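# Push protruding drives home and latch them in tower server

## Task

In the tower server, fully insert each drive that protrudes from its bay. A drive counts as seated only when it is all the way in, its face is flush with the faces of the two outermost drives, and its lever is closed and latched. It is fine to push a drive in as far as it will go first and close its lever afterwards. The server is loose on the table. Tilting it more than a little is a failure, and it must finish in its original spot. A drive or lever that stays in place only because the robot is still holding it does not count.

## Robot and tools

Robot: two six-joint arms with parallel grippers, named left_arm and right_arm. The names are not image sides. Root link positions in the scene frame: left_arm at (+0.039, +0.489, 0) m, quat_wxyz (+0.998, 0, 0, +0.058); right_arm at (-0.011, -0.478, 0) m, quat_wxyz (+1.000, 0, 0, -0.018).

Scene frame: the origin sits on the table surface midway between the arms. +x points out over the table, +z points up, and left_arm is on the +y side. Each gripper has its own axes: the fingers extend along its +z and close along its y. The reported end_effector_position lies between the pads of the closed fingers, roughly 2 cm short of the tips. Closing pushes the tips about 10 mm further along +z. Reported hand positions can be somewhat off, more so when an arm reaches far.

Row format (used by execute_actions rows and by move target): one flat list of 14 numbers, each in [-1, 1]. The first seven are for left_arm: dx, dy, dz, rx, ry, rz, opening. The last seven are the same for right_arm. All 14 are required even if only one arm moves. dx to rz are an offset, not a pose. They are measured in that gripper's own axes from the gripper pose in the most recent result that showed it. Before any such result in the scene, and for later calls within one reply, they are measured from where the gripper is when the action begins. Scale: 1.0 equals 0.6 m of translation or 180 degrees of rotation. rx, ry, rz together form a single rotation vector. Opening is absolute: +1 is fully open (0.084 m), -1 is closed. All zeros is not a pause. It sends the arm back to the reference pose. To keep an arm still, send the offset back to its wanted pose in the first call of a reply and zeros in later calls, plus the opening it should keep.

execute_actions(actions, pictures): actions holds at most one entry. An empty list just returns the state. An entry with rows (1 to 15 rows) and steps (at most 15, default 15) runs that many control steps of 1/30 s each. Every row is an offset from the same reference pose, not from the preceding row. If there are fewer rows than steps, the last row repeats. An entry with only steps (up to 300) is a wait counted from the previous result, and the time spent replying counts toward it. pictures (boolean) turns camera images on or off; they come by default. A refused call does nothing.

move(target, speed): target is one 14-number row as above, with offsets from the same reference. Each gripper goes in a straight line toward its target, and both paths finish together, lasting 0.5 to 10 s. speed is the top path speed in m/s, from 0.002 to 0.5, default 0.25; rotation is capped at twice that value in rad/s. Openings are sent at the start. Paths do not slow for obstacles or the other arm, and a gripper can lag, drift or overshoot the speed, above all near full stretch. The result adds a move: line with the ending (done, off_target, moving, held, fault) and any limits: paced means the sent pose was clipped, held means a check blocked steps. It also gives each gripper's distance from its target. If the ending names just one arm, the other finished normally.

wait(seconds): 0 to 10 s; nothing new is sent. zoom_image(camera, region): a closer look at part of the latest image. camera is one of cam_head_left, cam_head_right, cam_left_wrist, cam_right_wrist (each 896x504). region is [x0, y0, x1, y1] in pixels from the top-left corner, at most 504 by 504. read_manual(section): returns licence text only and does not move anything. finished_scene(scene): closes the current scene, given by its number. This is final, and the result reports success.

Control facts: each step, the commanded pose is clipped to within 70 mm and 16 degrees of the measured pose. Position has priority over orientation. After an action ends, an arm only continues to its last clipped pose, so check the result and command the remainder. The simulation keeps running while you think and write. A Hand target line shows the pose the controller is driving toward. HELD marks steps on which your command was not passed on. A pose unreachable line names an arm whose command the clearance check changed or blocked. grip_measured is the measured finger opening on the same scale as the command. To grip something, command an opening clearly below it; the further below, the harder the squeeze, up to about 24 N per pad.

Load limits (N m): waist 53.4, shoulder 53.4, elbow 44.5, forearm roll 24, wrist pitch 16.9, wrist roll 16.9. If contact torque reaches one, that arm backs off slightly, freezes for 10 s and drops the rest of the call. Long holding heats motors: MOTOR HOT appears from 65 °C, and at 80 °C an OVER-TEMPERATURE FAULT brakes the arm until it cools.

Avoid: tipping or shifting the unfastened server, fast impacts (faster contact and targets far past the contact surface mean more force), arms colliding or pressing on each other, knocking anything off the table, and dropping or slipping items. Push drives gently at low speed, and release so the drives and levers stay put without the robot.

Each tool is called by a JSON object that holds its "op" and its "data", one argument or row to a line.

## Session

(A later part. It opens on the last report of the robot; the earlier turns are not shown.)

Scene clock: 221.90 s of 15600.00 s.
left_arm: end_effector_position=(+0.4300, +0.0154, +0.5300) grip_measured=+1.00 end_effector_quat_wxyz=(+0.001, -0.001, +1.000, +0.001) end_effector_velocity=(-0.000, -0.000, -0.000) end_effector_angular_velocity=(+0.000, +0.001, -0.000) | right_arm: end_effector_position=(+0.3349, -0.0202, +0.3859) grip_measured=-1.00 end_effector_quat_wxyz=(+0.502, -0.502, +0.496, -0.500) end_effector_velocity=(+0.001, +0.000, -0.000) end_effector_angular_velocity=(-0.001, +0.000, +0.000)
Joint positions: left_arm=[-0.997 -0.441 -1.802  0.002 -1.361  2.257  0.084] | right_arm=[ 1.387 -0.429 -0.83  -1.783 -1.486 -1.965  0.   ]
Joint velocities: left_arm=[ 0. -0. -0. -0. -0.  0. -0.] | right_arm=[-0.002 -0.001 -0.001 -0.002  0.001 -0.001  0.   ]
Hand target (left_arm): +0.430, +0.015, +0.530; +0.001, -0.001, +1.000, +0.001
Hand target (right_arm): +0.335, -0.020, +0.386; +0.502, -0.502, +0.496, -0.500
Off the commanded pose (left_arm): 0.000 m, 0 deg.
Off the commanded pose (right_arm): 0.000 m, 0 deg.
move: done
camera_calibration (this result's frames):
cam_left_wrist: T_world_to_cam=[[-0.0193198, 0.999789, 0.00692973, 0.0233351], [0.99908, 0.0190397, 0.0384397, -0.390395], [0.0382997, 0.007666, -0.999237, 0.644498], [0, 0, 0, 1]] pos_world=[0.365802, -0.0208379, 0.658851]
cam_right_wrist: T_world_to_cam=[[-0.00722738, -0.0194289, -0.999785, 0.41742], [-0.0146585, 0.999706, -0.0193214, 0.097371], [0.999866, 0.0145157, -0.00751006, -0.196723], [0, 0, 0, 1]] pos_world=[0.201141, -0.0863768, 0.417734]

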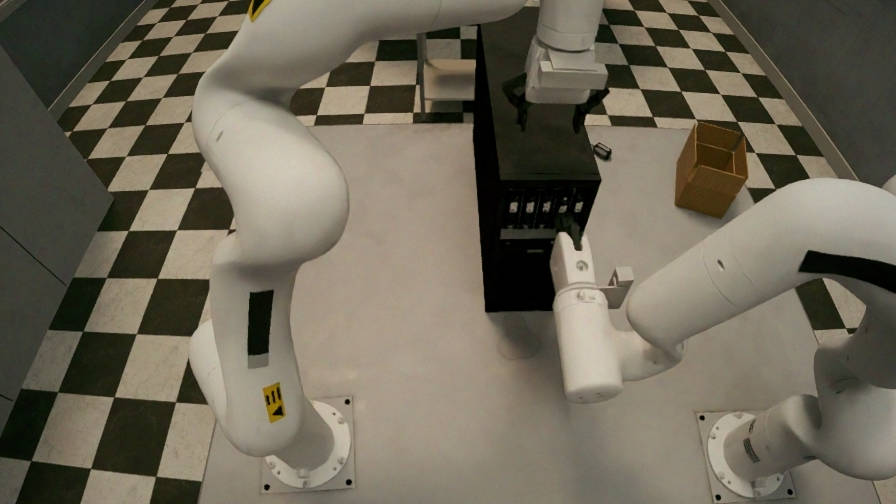

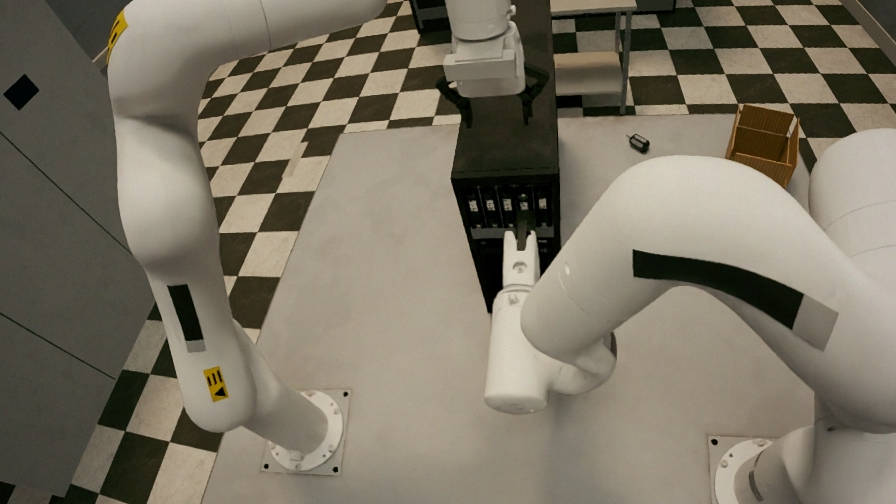

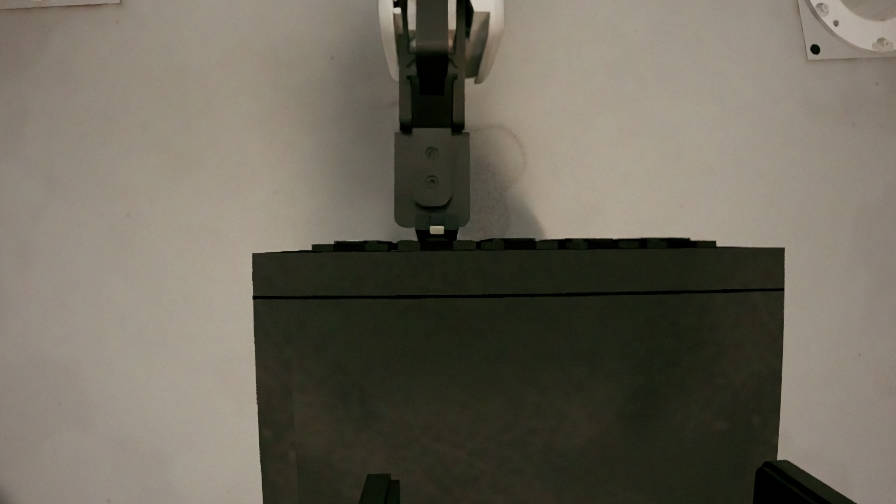

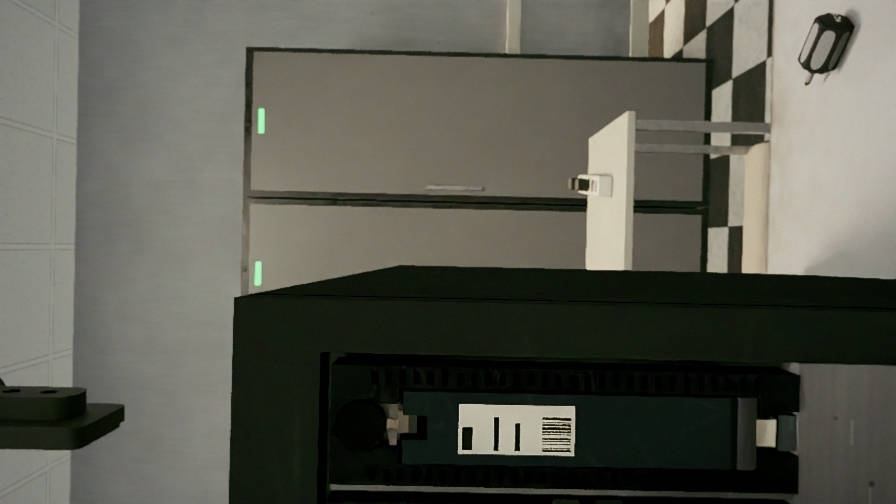

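{"op": "move", "data": {
  "target": [0, 0, 0, 0, 0, 0, 1, 0, 0, 0.015, 0, 0, 0, -1],
  "speed": 0.02
}}

Scene clock: 223.30 s of 15600.00 s.
left_arm: end_effector_position=(+0.4300, +0.0154, +0.5300) grip_measured=+1.00 end_effector_quat_wxyz=(+0.001, -0.001, +1.000, +0.001) end_effector_velocity=(-0.000, -0.000, +0.000) end_effector_angular_velocity=(-0.001, -0.000, +0.001) | right_arm: end_effector_position=(+0.3427, -0.0199, +0.3860) grip_measured=-1.00 end_effector_quat_wxyz=(+0.503, -0.502, +0.495, -0.500) end_effector_velocity=(+0.001, +0.001, -0.000) end_effector_angular_velocity=(+0.000, +0.001, +0.002)
Joint positions: left_arm=[-0.997 -0.441 -1.802  0.002 -1.361  2.257  0.084] | right_arm=[ 1.371 -0.432 -0.834 -1.8   -1.48  -1.966  0.   ]
Joint velocities: left_arm=[ 0.     0.    -0.    -0.     0.    -0.001  0.   ] | right_arm=[-0.001 -0.    -0.001 -0.003  0.002 -0.     0.   ]
Hand target (left_arm): +0.430, +0.015, +0.530; +0.001, -0.001, +1.000, +0.001
Hand target (right_arm): +0.344, -0.020, +0.386; +0.502, -0.502, +0.496, -0.500
Off the commanded pose (left_arm): 0.000 m, 0 deg.
Off the commanded pose (right_arm): 0.001 m, 0 deg.
move: done
camera_calibration (this result's frames):
cam_left_wrist: T_world_to_cam=[[-0.0193198, 0.999789, 0.00692981, 0.0233351], [0.99908, 0.0190397, 0.0384397, -0.390395], [0.0382996, 0.00766608, -0.999237, 0.644498], [0, 0, 0, 1]] pos_world=[0.365802, -0.0208379, 0.658851]
cam_right_wrist: T_world_to_cam=[[-0.00596655, -0.0202545, -0.999777, 0.417146], [-0.0158805, 0.999671, -0.0201575, 0.0979751], [0.999856, 0.0157566, -0.00628623, -0.20498], [0, 0, 0, 1]] pos_world=[0.208995, -0.086264, 0.417739]

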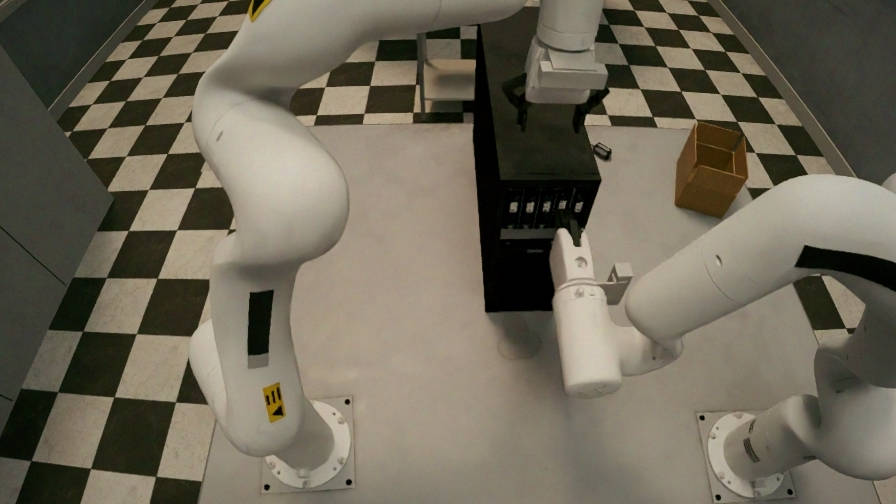

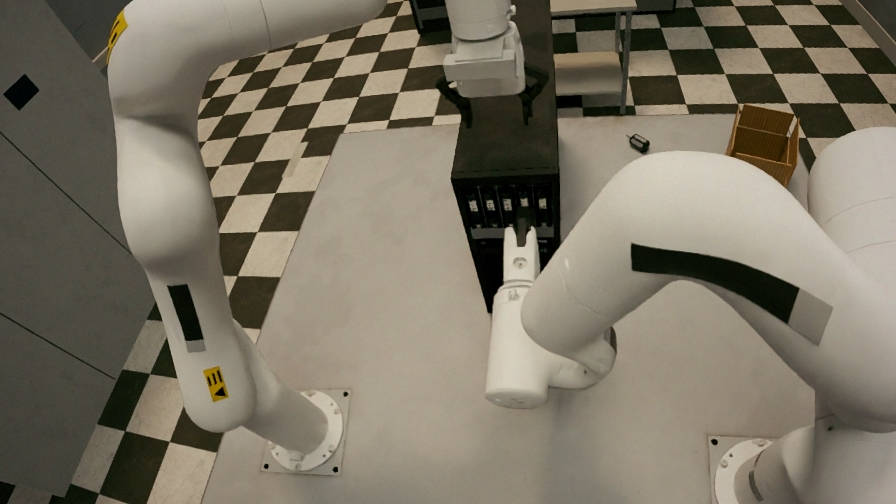

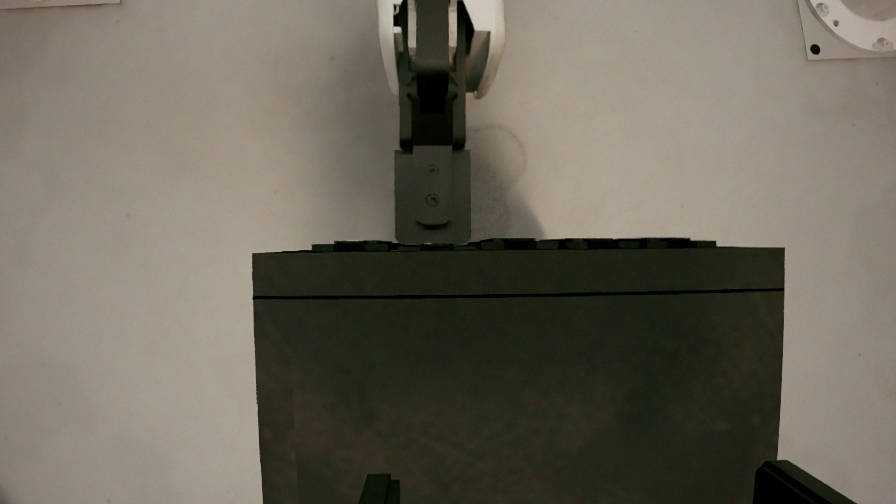

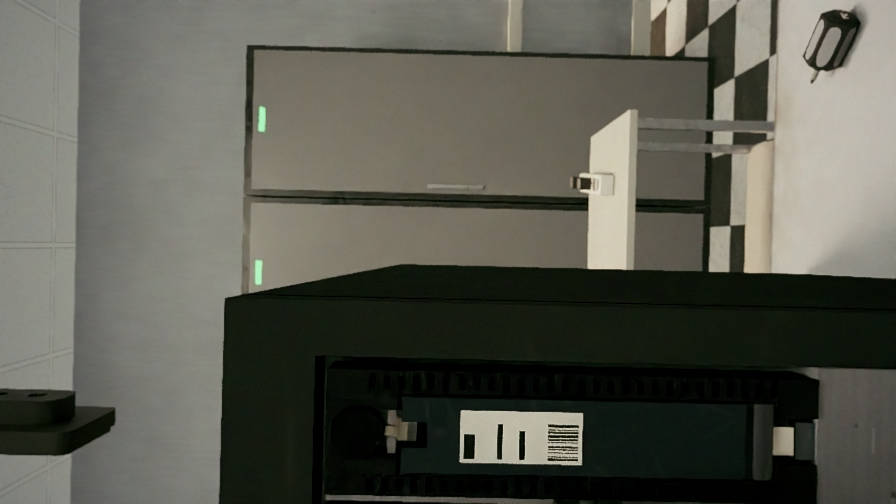

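{"op": "move", "data": {
  "target": [0, 0, 0, 0, 0, 0, 1, 0, 0, -0.1, 0, 0, 0, -1],
  "speed": 0.1
}}

Scene clock: 225.07 s of 15600.00 s.
left_arm: end_effector_position=(+0.4300, +0.0154, +0.5300) grip_measured=+1.00 end_effector_quat_wxyz=(+0.001, -0.001, +1.000, +0.001) end_effector_velocity=(-0.000, -0.000, +0.000) end_effector_angular_velocity=(-0.000, +0.000, -0.001) | right_arm: end_effector_position=(+0.2828, -0.0206, +0.3854) grip_measured=-1.00 end_effector_quat_wxyz=(+0.503, -0.502, +0.495, -0.500) end_effector_velocity=(-0.002, +0.000, -0.001) end_effector_angular_velocity=(-0.002, -0.000, +0.001)
Joint positions: left_arm=[-0.997 -0.441 -1.802  0.002 -1.361  2.257  0.084] | right_arm=[ 1.498 -0.413 -0.803 -1.682 -1.53  -1.963  0.   ]
Joint velocities: left_arm=[ 0.     0.    -0.    -0.    -0.     0.001 -0.   ] | right_arm=[ 0.005 -0.002  0.001  0.003 -0.002 -0.     0.   ]
Hand target (left_arm): +0.430, +0.015, +0.530; +0.001, -0.001, +1.000, +0.001
Hand target (right_arm): +0.283, -0.021, +0.385; +0.503, -0.502, +0.495, -0.500
Off the commanded pose (left_arm): 0.000 m, 0 deg.
Off the commanded pose (right_arm): 0.000 m, 0 deg.
move: done
camera_calibration (this result's frames):
cam_left_wrist: T_world_to_cam=[[-0.0193199, 0.999789, 0.00692981, 0.0233351], [0.99908, 0.0190397, 0.0384397, -0.390395], [0.0382997, 0.00766608, -0.999237, 0.644498], [0, 0, 0, 1]] pos_world=[0.365802, -0.0208379, 0.658851]
cam_right_wrist: T_world_to_cam=[[-0.00664504, -0.0202262, -0.999773, 0.416394], [-0.015788, 0.999673, -0.0201193, 0.0976407], [0.999853, 0.0156507, -0.0069622, -0.144836], [0, 0, 0, 1]] pos_world=[0.149123, -0.0869199, 0.417255]

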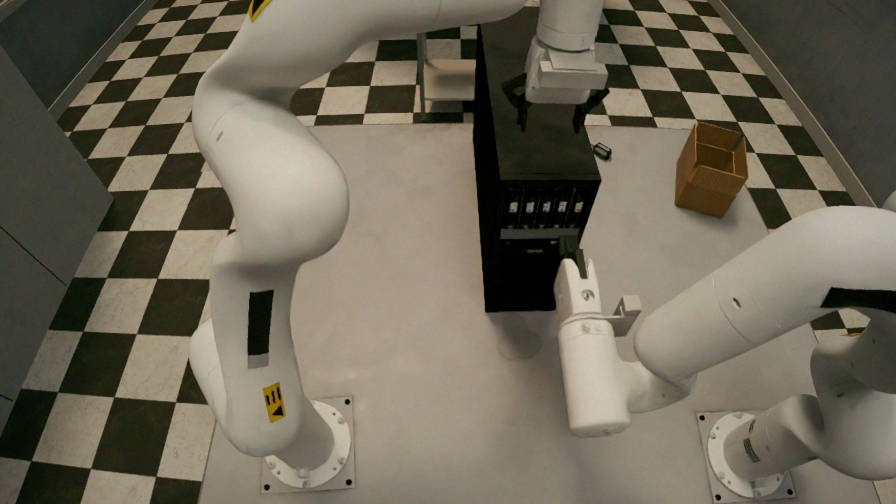

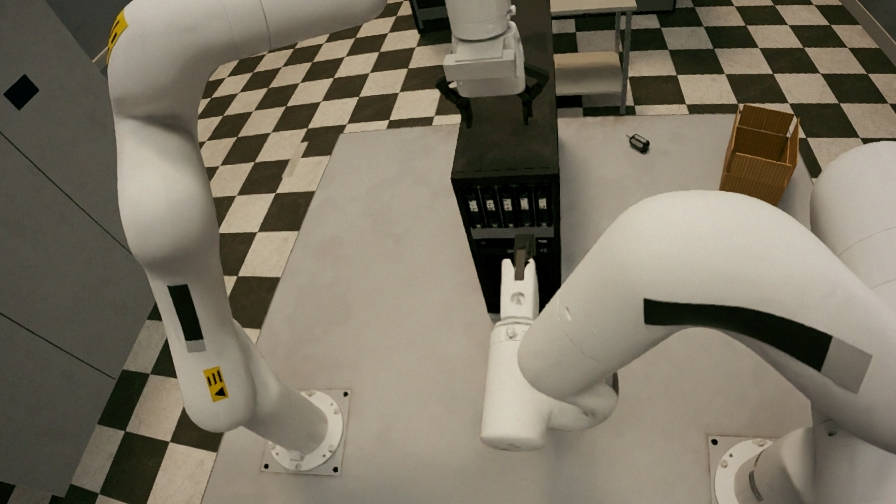

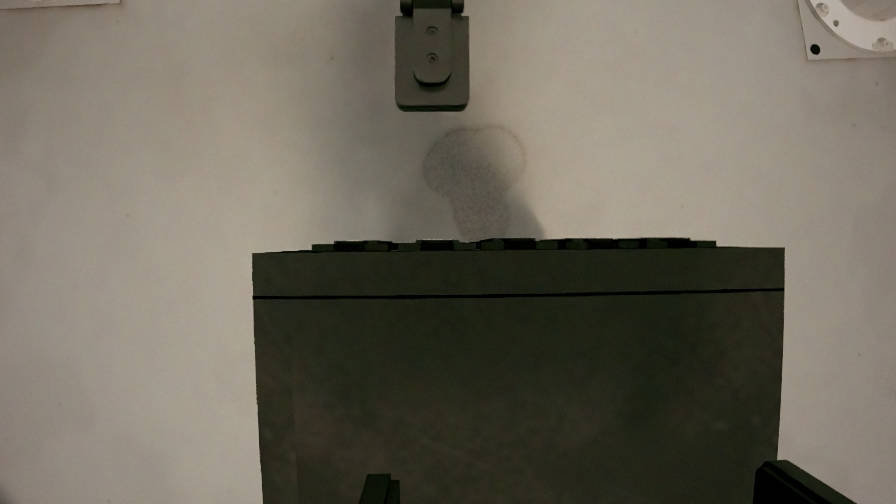

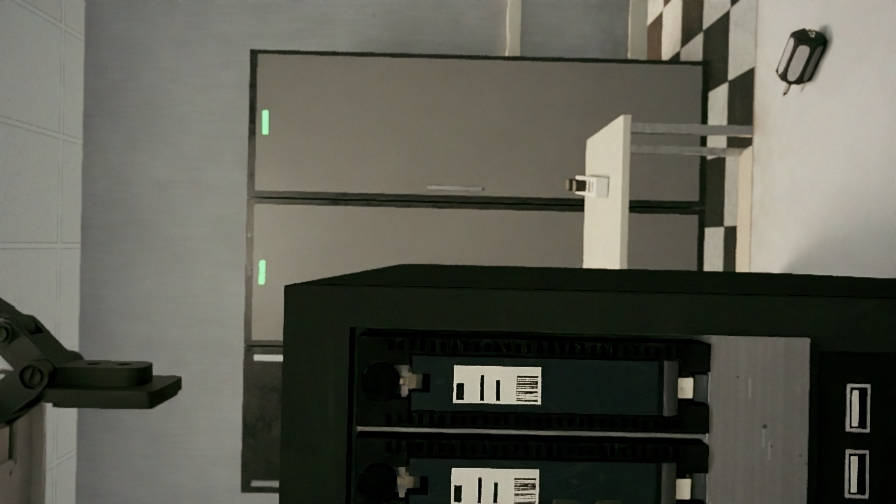

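The lever stayed shut. I'll zoom in on the top view to compare all five drive fronts.

{"op": "zoom_image", "data": {
  "camera": "cam_left_wrist",
  "region": [300, 200, 740, 300]
}}

Region (300, 200, 740, 300) of cam_left_wrist's 896x504 image, scaled by 1.145, with more detail than that image has; it fills the top 115 rows of this view, and the rest is white.

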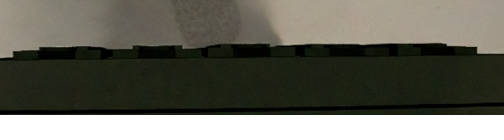

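{"op": "zoom_image", "data": {
  "camera": "cam_left_wrist",
  "region": [320, 225, 560, 265]
}}

Region (320, 225, 560, 265) of cam_left_wrist's 896x504 image, scaled by 2.100, with more detail than that image has.

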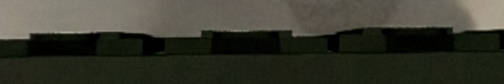

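{"op": "move", "data": {
  "target": [0, 0, 0, 0, 0, 0, 1, -0.05, 0.0757, -0.2667, 0, 0, -0.5, -1],
  "speed": 0.3
}}

Scene clock: 231.67 s of 15600.00 s.
left_arm: end_effector_position=(+0.4300, +0.0154, +0.5300) grip_measured=+1.00 end_effector_quat_wxyz=(+0.001, -0.001, +1.000, +0.001) end_effector_velocity=(+0.000, -0.000, -0.001) end_effector_angular_velocity=(+0.001, -0.000, +0.000) | right_arm: end_effector_position=(+0.1225, +0.0072, +0.3383) grip_measured=-1.00 end_effector_quat_wxyz=(-0.002, +0.706, +0.005, +0.708) end_effector_velocity=(-0.001, +0.000, -0.000) end_effector_angular_velocity=(-0.007, +0.000, -0.000)
Joint positions: left_arm=[-0.997 -0.441 -1.802  0.002 -1.361  2.257  0.084] | right_arm=[ 1.832 -0.578 -0.913 -1.367 -1.644 -3.474  0.   ]
Joint velocities: left_arm=[ 0.    -0.001 -0.001  0.001  0.    -0.     0.   ] | right_arm=[ 0.002 -0.001 -0.001  0.002 -0.001 -0.006  0.   ]
Hand target (left_arm): +0.430, +0.015, +0.530; +0.001, -0.001, +1.000, +0.001
Hand target (right_arm): +0.122, +0.007, +0.338; -0.002, +0.706, +0.005, +0.708
Off the commanded pose (left_arm): 0.000 m, 0 deg.
Off the commanded pose (right_arm): 0.001 m, 0 deg.
After step 90, 0.50 s passed at rest.
move: done
camera_calibration (this result's frames):
cam_left_wrist: T_world_to_cam=[[-0.0193199, 0.999789, 0.00692977, 0.0233351], [0.99908, 0.0190398, 0.0384397, -0.390395], [0.0382997, 0.00766604, -0.999237, 0.644498], [0, 0, 0, 1]] pos_world=[0.365802, -0.0208379, 0.658851]
cam_right_wrist: T_world_to_cam=[[-0.0016777, -0.999803, 0.0197545, 0.0302666], [-0.00295151, -0.0197495, -0.999801, 0.403615], [0.999994, -0.00173568, -0.00291779, 0.0134123], [0, 0, 0, 1]] pos_world=[-0.0121702, 0.0382551, 0.402976]

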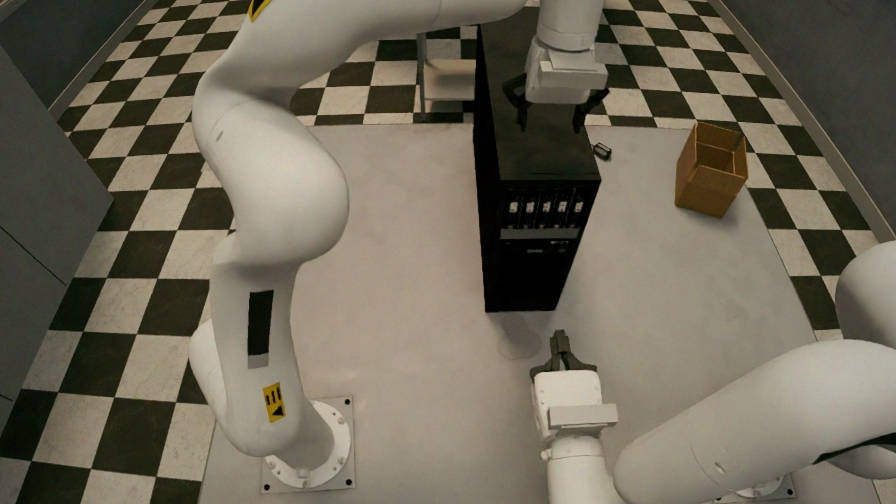

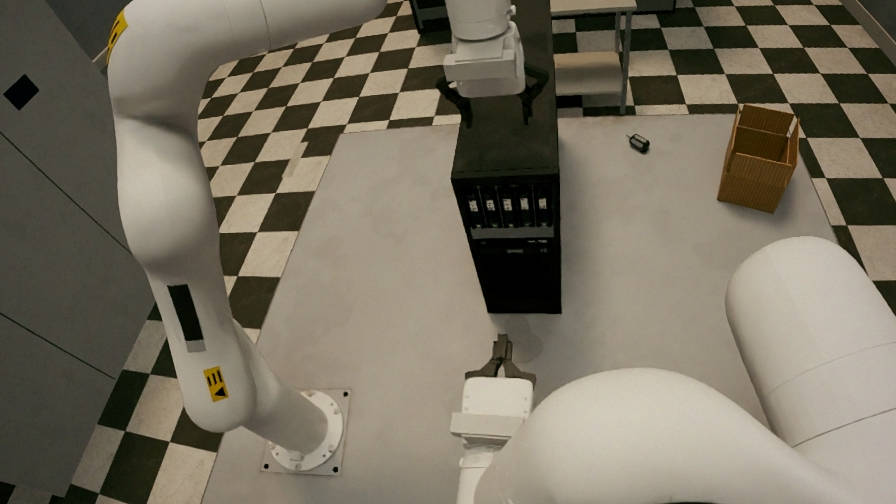

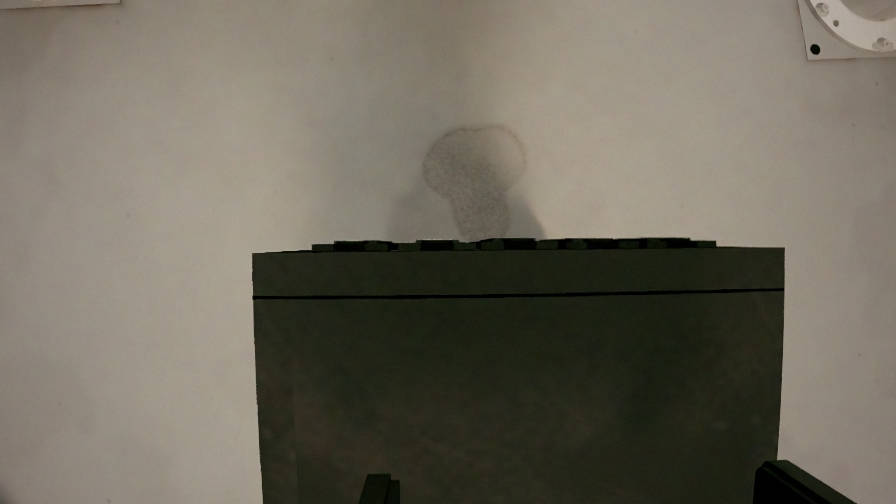

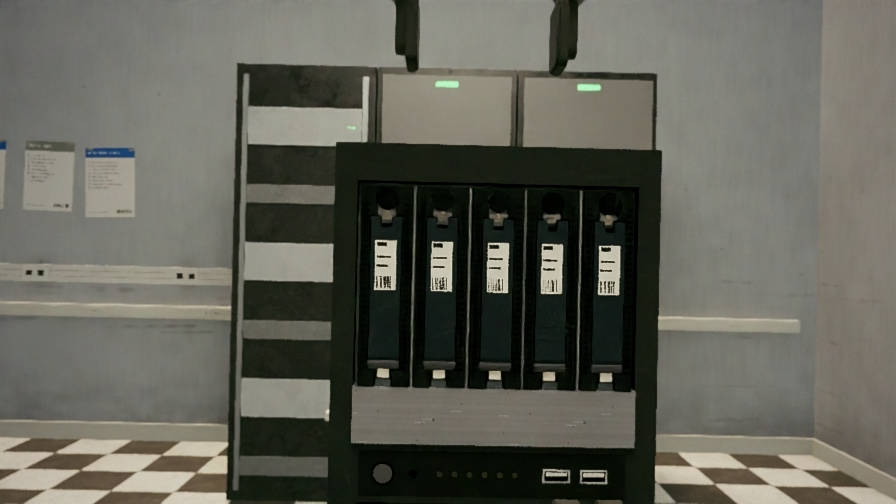

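{"op": "zoom_image", "data": {
  "camera": "cam_right_wrist",
  "region": [350, 170, 650, 400]
}}

Region (350, 170, 650, 400) of cam_right_wrist's 896x504 image, scaled by 1.680, with more detail than that image has; it fills the top 386 rows of this view, and the rest is white.

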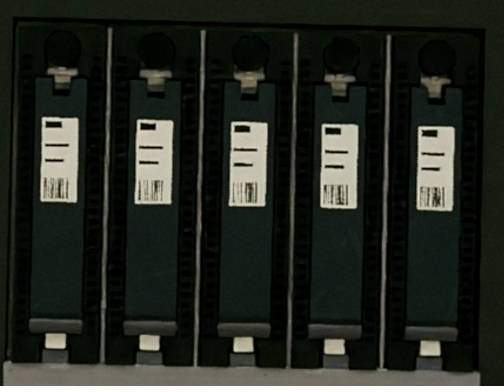

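{"op": "zoom_image", "data": {
  "camera": "cam_head_left",
  "region": [470, 150, 630, 260]
}}

Region (470, 150, 630, 260) of cam_head_left's 896x504 image, scaled by 3.150, with more detail than that image has; it fills the top 346 rows of this view, and the rest is white.

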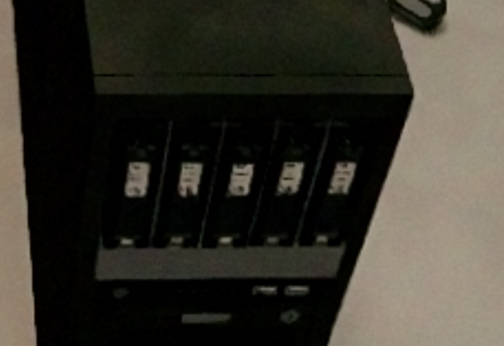

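{"op": "move", "data": {
  "target": [0, 0.3077, 0, 0.5, 0, 0, -1, 0, 0, 0, 0, 0, 0, -1],
  "speed": 0.3
}}

Scene clock: 256.30 s of 15600.00 s.
left_arm: end_effector_position=(+0.4289, +0.2001, +0.5302) grip_measured=-1.00 end_effector_quat_wxyz=(+0.001, -0.001, +0.708, -0.707) end_effector_velocity=(-0.000, +0.001, -0.001) end_effector_angular_velocity=(-0.007, +0.002, -0.001) | right_arm: end_effector_position=(+0.1225, +0.0072, +0.3383) grip_measured=-1.00 end_effector_quat_wxyz=(-0.002, +0.706, +0.005, +0.708) end_effector_velocity=(+0.000, -0.000, +0.001) end_effector_angular_velocity=(+0.001, +0.000, -0.001)
Joint positions: left_arm=[-0.229  0.001 -0.714 -1.658 -1.494  4.     0.   ] | right_arm=[ 1.832 -0.578 -0.913 -1.367 -1.644 -3.474  0.   ]
Joint velocities: left_arm=[ 0.002 -0.004  0.004 -0.003 -0.008  0.006  0.   ] | right_arm=[-0.001  0.001  0.    -0.    -0.    -0.     0.   ]
Hand target (left_arm): +0.429, +0.200, +0.530; +0.001, -0.001, +0.707, -0.707
Hand target (right_arm): +0.122, +0.007, +0.338; -0.002, +0.706, +0.005, +0.708
Off the commanded pose (left_arm): 0.001 m, 0 deg.
Off the commanded pose (right_arm): 0.000 m, 0 deg.
After step 90, 18.53 s passed at rest.
move: done
camera_calibration (this result's frames):
cam_left_wrist: T_world_to_cam=[[-0.0170848, 0.00692921, -0.99983, 0.570125], [0.999069, 0.0397281, -0.0167965, -0.36773], [0.039605, -0.999187, -0.00760151, 0.318492], [0, 0, 0, 1]] pos_world=[0.364514, 0.328891, 0.566273]
cam_right_wrist: T_world_to_cam=[[-0.00167773, -0.999803, 0.0197548, 0.0302665], [-0.00295149, -0.0197498, -0.999801, 0.403615], [0.999994, -0.0017357, -0.00291777, 0.0134124], [0, 0, 0, 1]] pos_world=[-0.0121702, 0.0382552, 0.402976]

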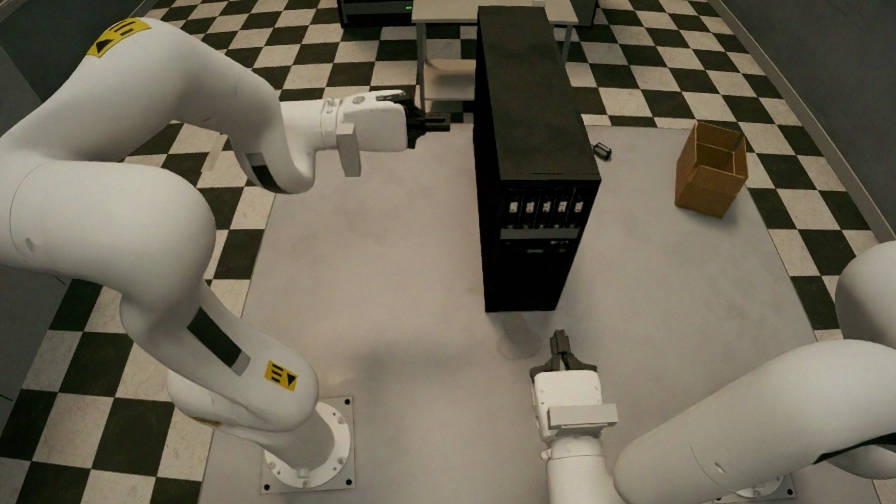

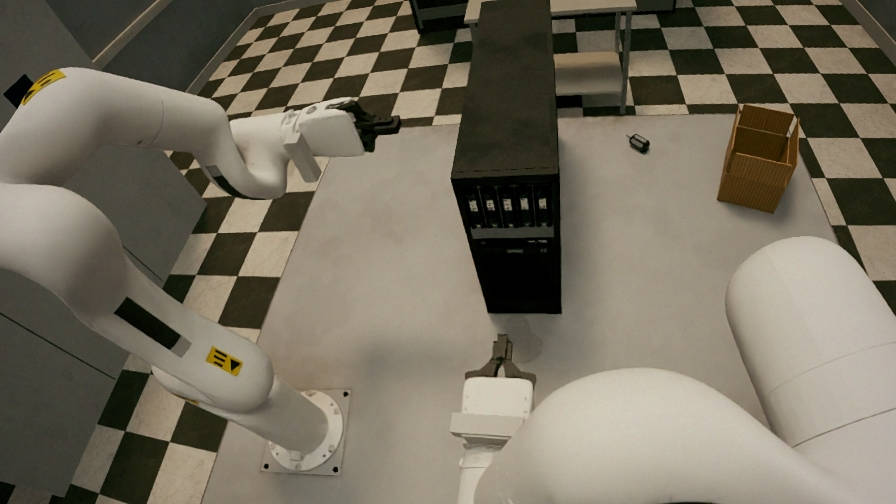

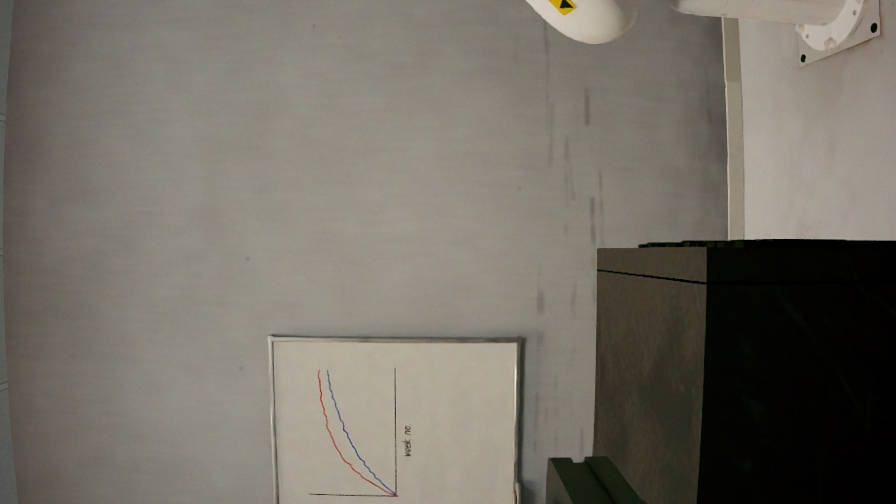

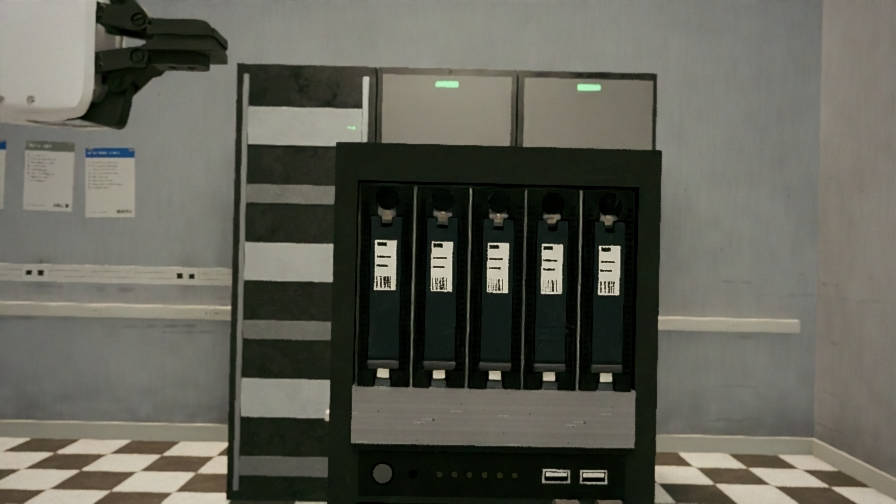

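{"op": "move", "data": {
  "target": [0.0315, 0.717, 0, 0, 0, 0, -1, 0, 0, 0, 0, 0, 0, -1],
  "speed": 0.3
}}

Scene clock: 259.17 s of 15600.00 s.
left_arm: end_effector_position=(+0.4093, +0.2001, +0.1004) grip_measured=-1.00 end_effector_quat_wxyz=(+0.000, -0.001, +0.707, -0.707) end_effector_velocity=(-0.001, -0.000, -0.003) end_effector_angular_velocity=(+0.001, +0.003, +0.000) | right_arm: end_effector_position=(+0.1225, +0.0072, +0.3383) grip_measured=-1.00 end_effector_quat_wxyz=(-0.002, +0.706, +0.005, +0.708) end_effector_velocity=(+0.000, -0.000, +0.000) end_effector_angular_velocity=(+0.001, -0.000, -0.000)
Joint positions: left_arm=[-0.235 -1.071 -0.8   -1.688 -1.603  4.981  0.   ] | right_arm=[ 1.832 -0.578 -0.913 -1.367 -1.644 -3.474  0.   ]
Joint velocities: left_arm=[-0.    -0.007 -0.003 -0.     0.     0.002  0.   ] | right_arm=[-0.     0.001 -0.     0.    -0.    -0.     0.   ]
Hand target (left_arm): +0.409, +0.200, +0.100; +0.000, -0.001, +0.707, -0.707
Hand target (right_arm): +0.122, +0.007, +0.338; -0.002, +0.706, +0.005, +0.708
Off the commanded pose (left_arm): 0.001 m, 0 deg.
Off the commanded pose (right_arm): 0.000 m, 0 deg.
move: done
camera_calibration (this result's frames):
cam_left_wrist: T_world_to_cam=[[-0.016902, 0.00534216, -0.999843, 0.140375], [0.999101, 0.0389686, -0.0166813, -0.355245], [0.0388734, -0.999226, -0.00599601, 0.316084], [0, 0, 0, 1]] pos_world=[0.345011, 0.328933, 0.136322]
cam_right_wrist: T_world_to_cam=[[-0.00167766, -0.999803, 0.0197548, 0.0302665], [-0.00295153, -0.0197498, -0.999801, 0.403615], [0.999994, -0.00173563, -0.00291781, 0.0134124], [0, 0, 0, 1]] pos_world=[-0.0121702, 0.0382552, 0.402976]

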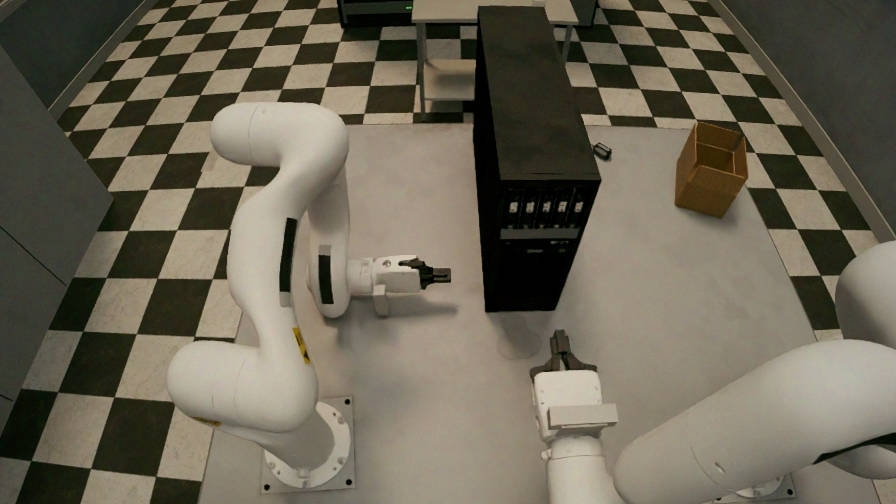

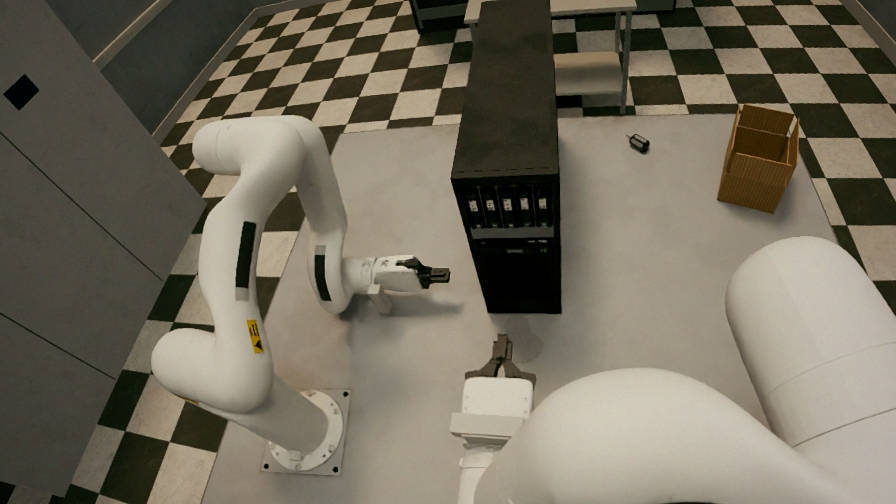

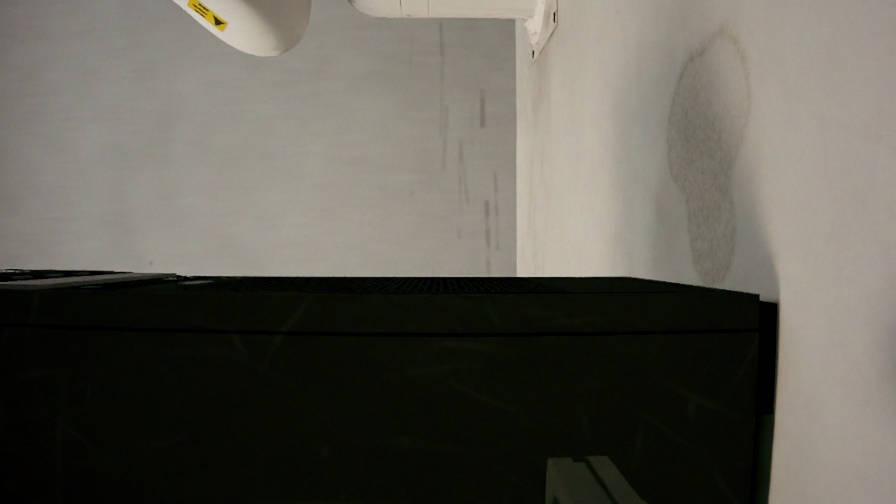

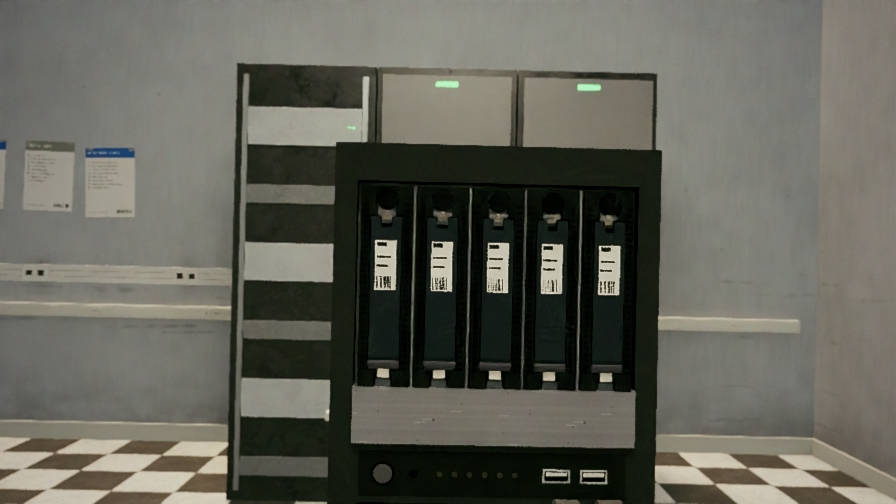

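{"op": "move", "data": {
  "target": [0, 0, 0.0833, 0, 0, 0, -1, 0, 0, 0, 0, 0, 0, -1],
  "speed": 0.15
}}

Scene clock: 260.90 s of 15600.00 s.
left_arm: end_effector_position=(+0.4095, +0.1504, +0.1004) grip_measured=-1.00 end_effector_quat_wxyz=(+0.000, -0.001, +0.707, -0.707) end_effector_velocity=(-0.000, -0.002, -0.000) end_effector_angular_velocity=(-0.000, -0.001, -0.001) | right_arm: end_effector_position=(+0.1225, +0.0072, +0.3383) grip_measured=-1.00 end_effector_quat_wxyz=(-0.002, +0.706, +0.005, +0.708) end_effector_velocity=(+0.000, +0.000, +0.000) end_effector_angular_velocity=(+0.002, +0.000, -0.000)
Joint positions: left_arm=[-0.365 -1.073 -0.822 -1.814 -1.632  4.955  0.   ] | right_arm=[ 1.832 -0.578 -0.913 -1.367 -1.644 -3.474  0.   ]
Joint velocities: left_arm=[-0.004 -0.    -0.001 -0.004 -0.001 -0.001  0.   ] | right_arm=[-0.     0.001  0.    -0.    -0.     0.001  0.   ]
Hand target (left_arm): +0.410, +0.150, +0.100; +0.000, -0.001, +0.707, -0.707
Hand target (right_arm): +0.122, +0.007, +0.338; -0.002, +0.706, +0.005, +0.708
Off the commanded pose (left_arm): 0.000 m, 0 deg.
Off the commanded pose (right_arm): 0.000 m, 0 deg.
move: done
camera_calibration (this result's frames):
cam_left_wrist: T_world_to_cam=[[-0.0169626, 0.00566019, -0.99984, 0.14054], [0.999097, 0.0390673, -0.0167288, -0.353514], [0.0389663, -0.999221, -0.00631776, 0.266426], [0, 0, 0, 1]] pos_world=[0.345197, 0.279233, 0.136287]
cam_right_wrist: T_world_to_cam=[[-0.00167771, -0.999803, 0.0197548, 0.0302665], [-0.0029515, -0.0197498, -0.999801, 0.403615], [0.999994, -0.00173568, -0.00291778, 0.0134124], [0, 0, 0, 1]] pos_world=[-0.0121703, 0.0382552, 0.402976]

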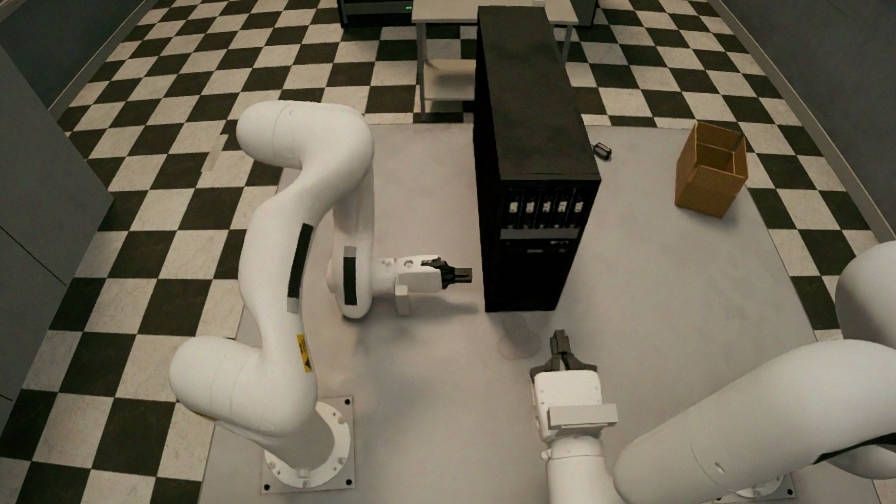

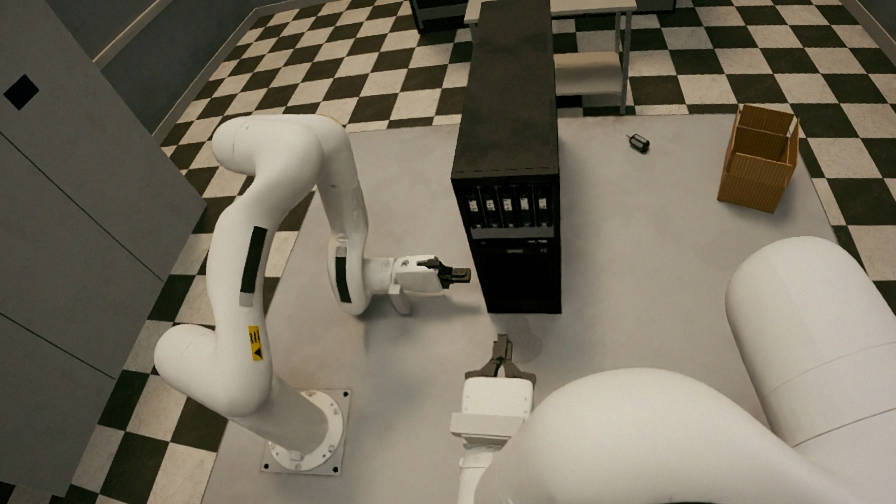

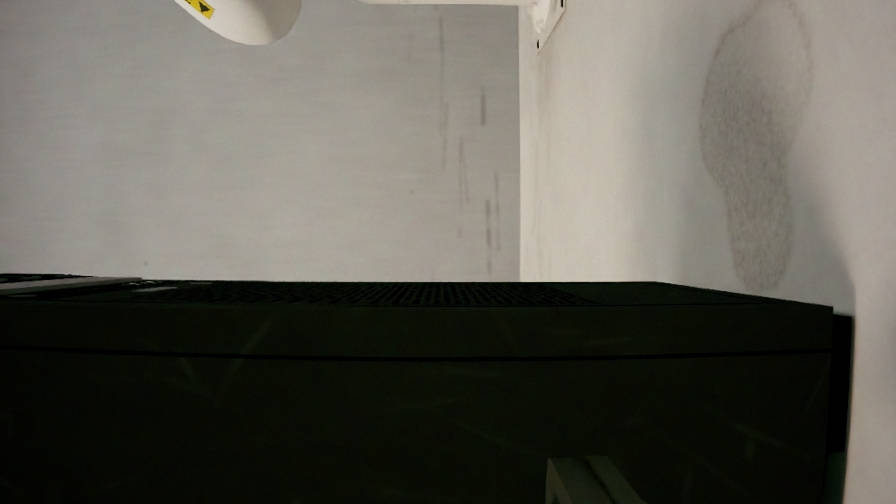

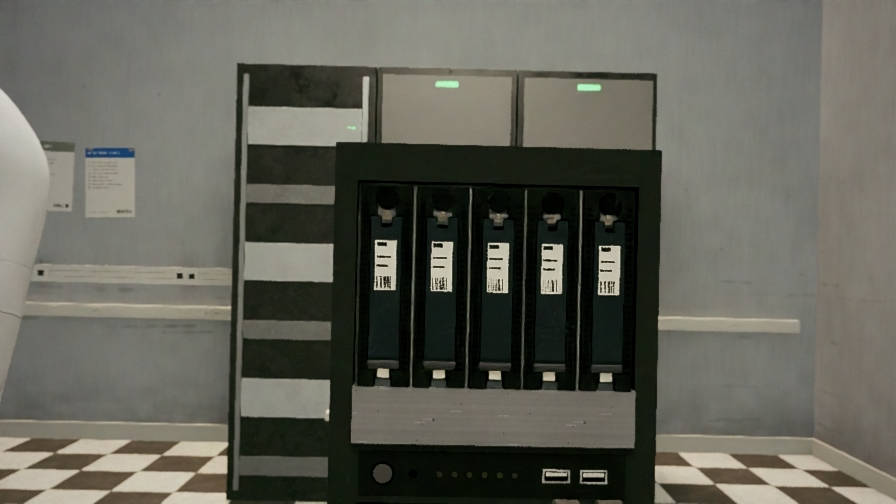

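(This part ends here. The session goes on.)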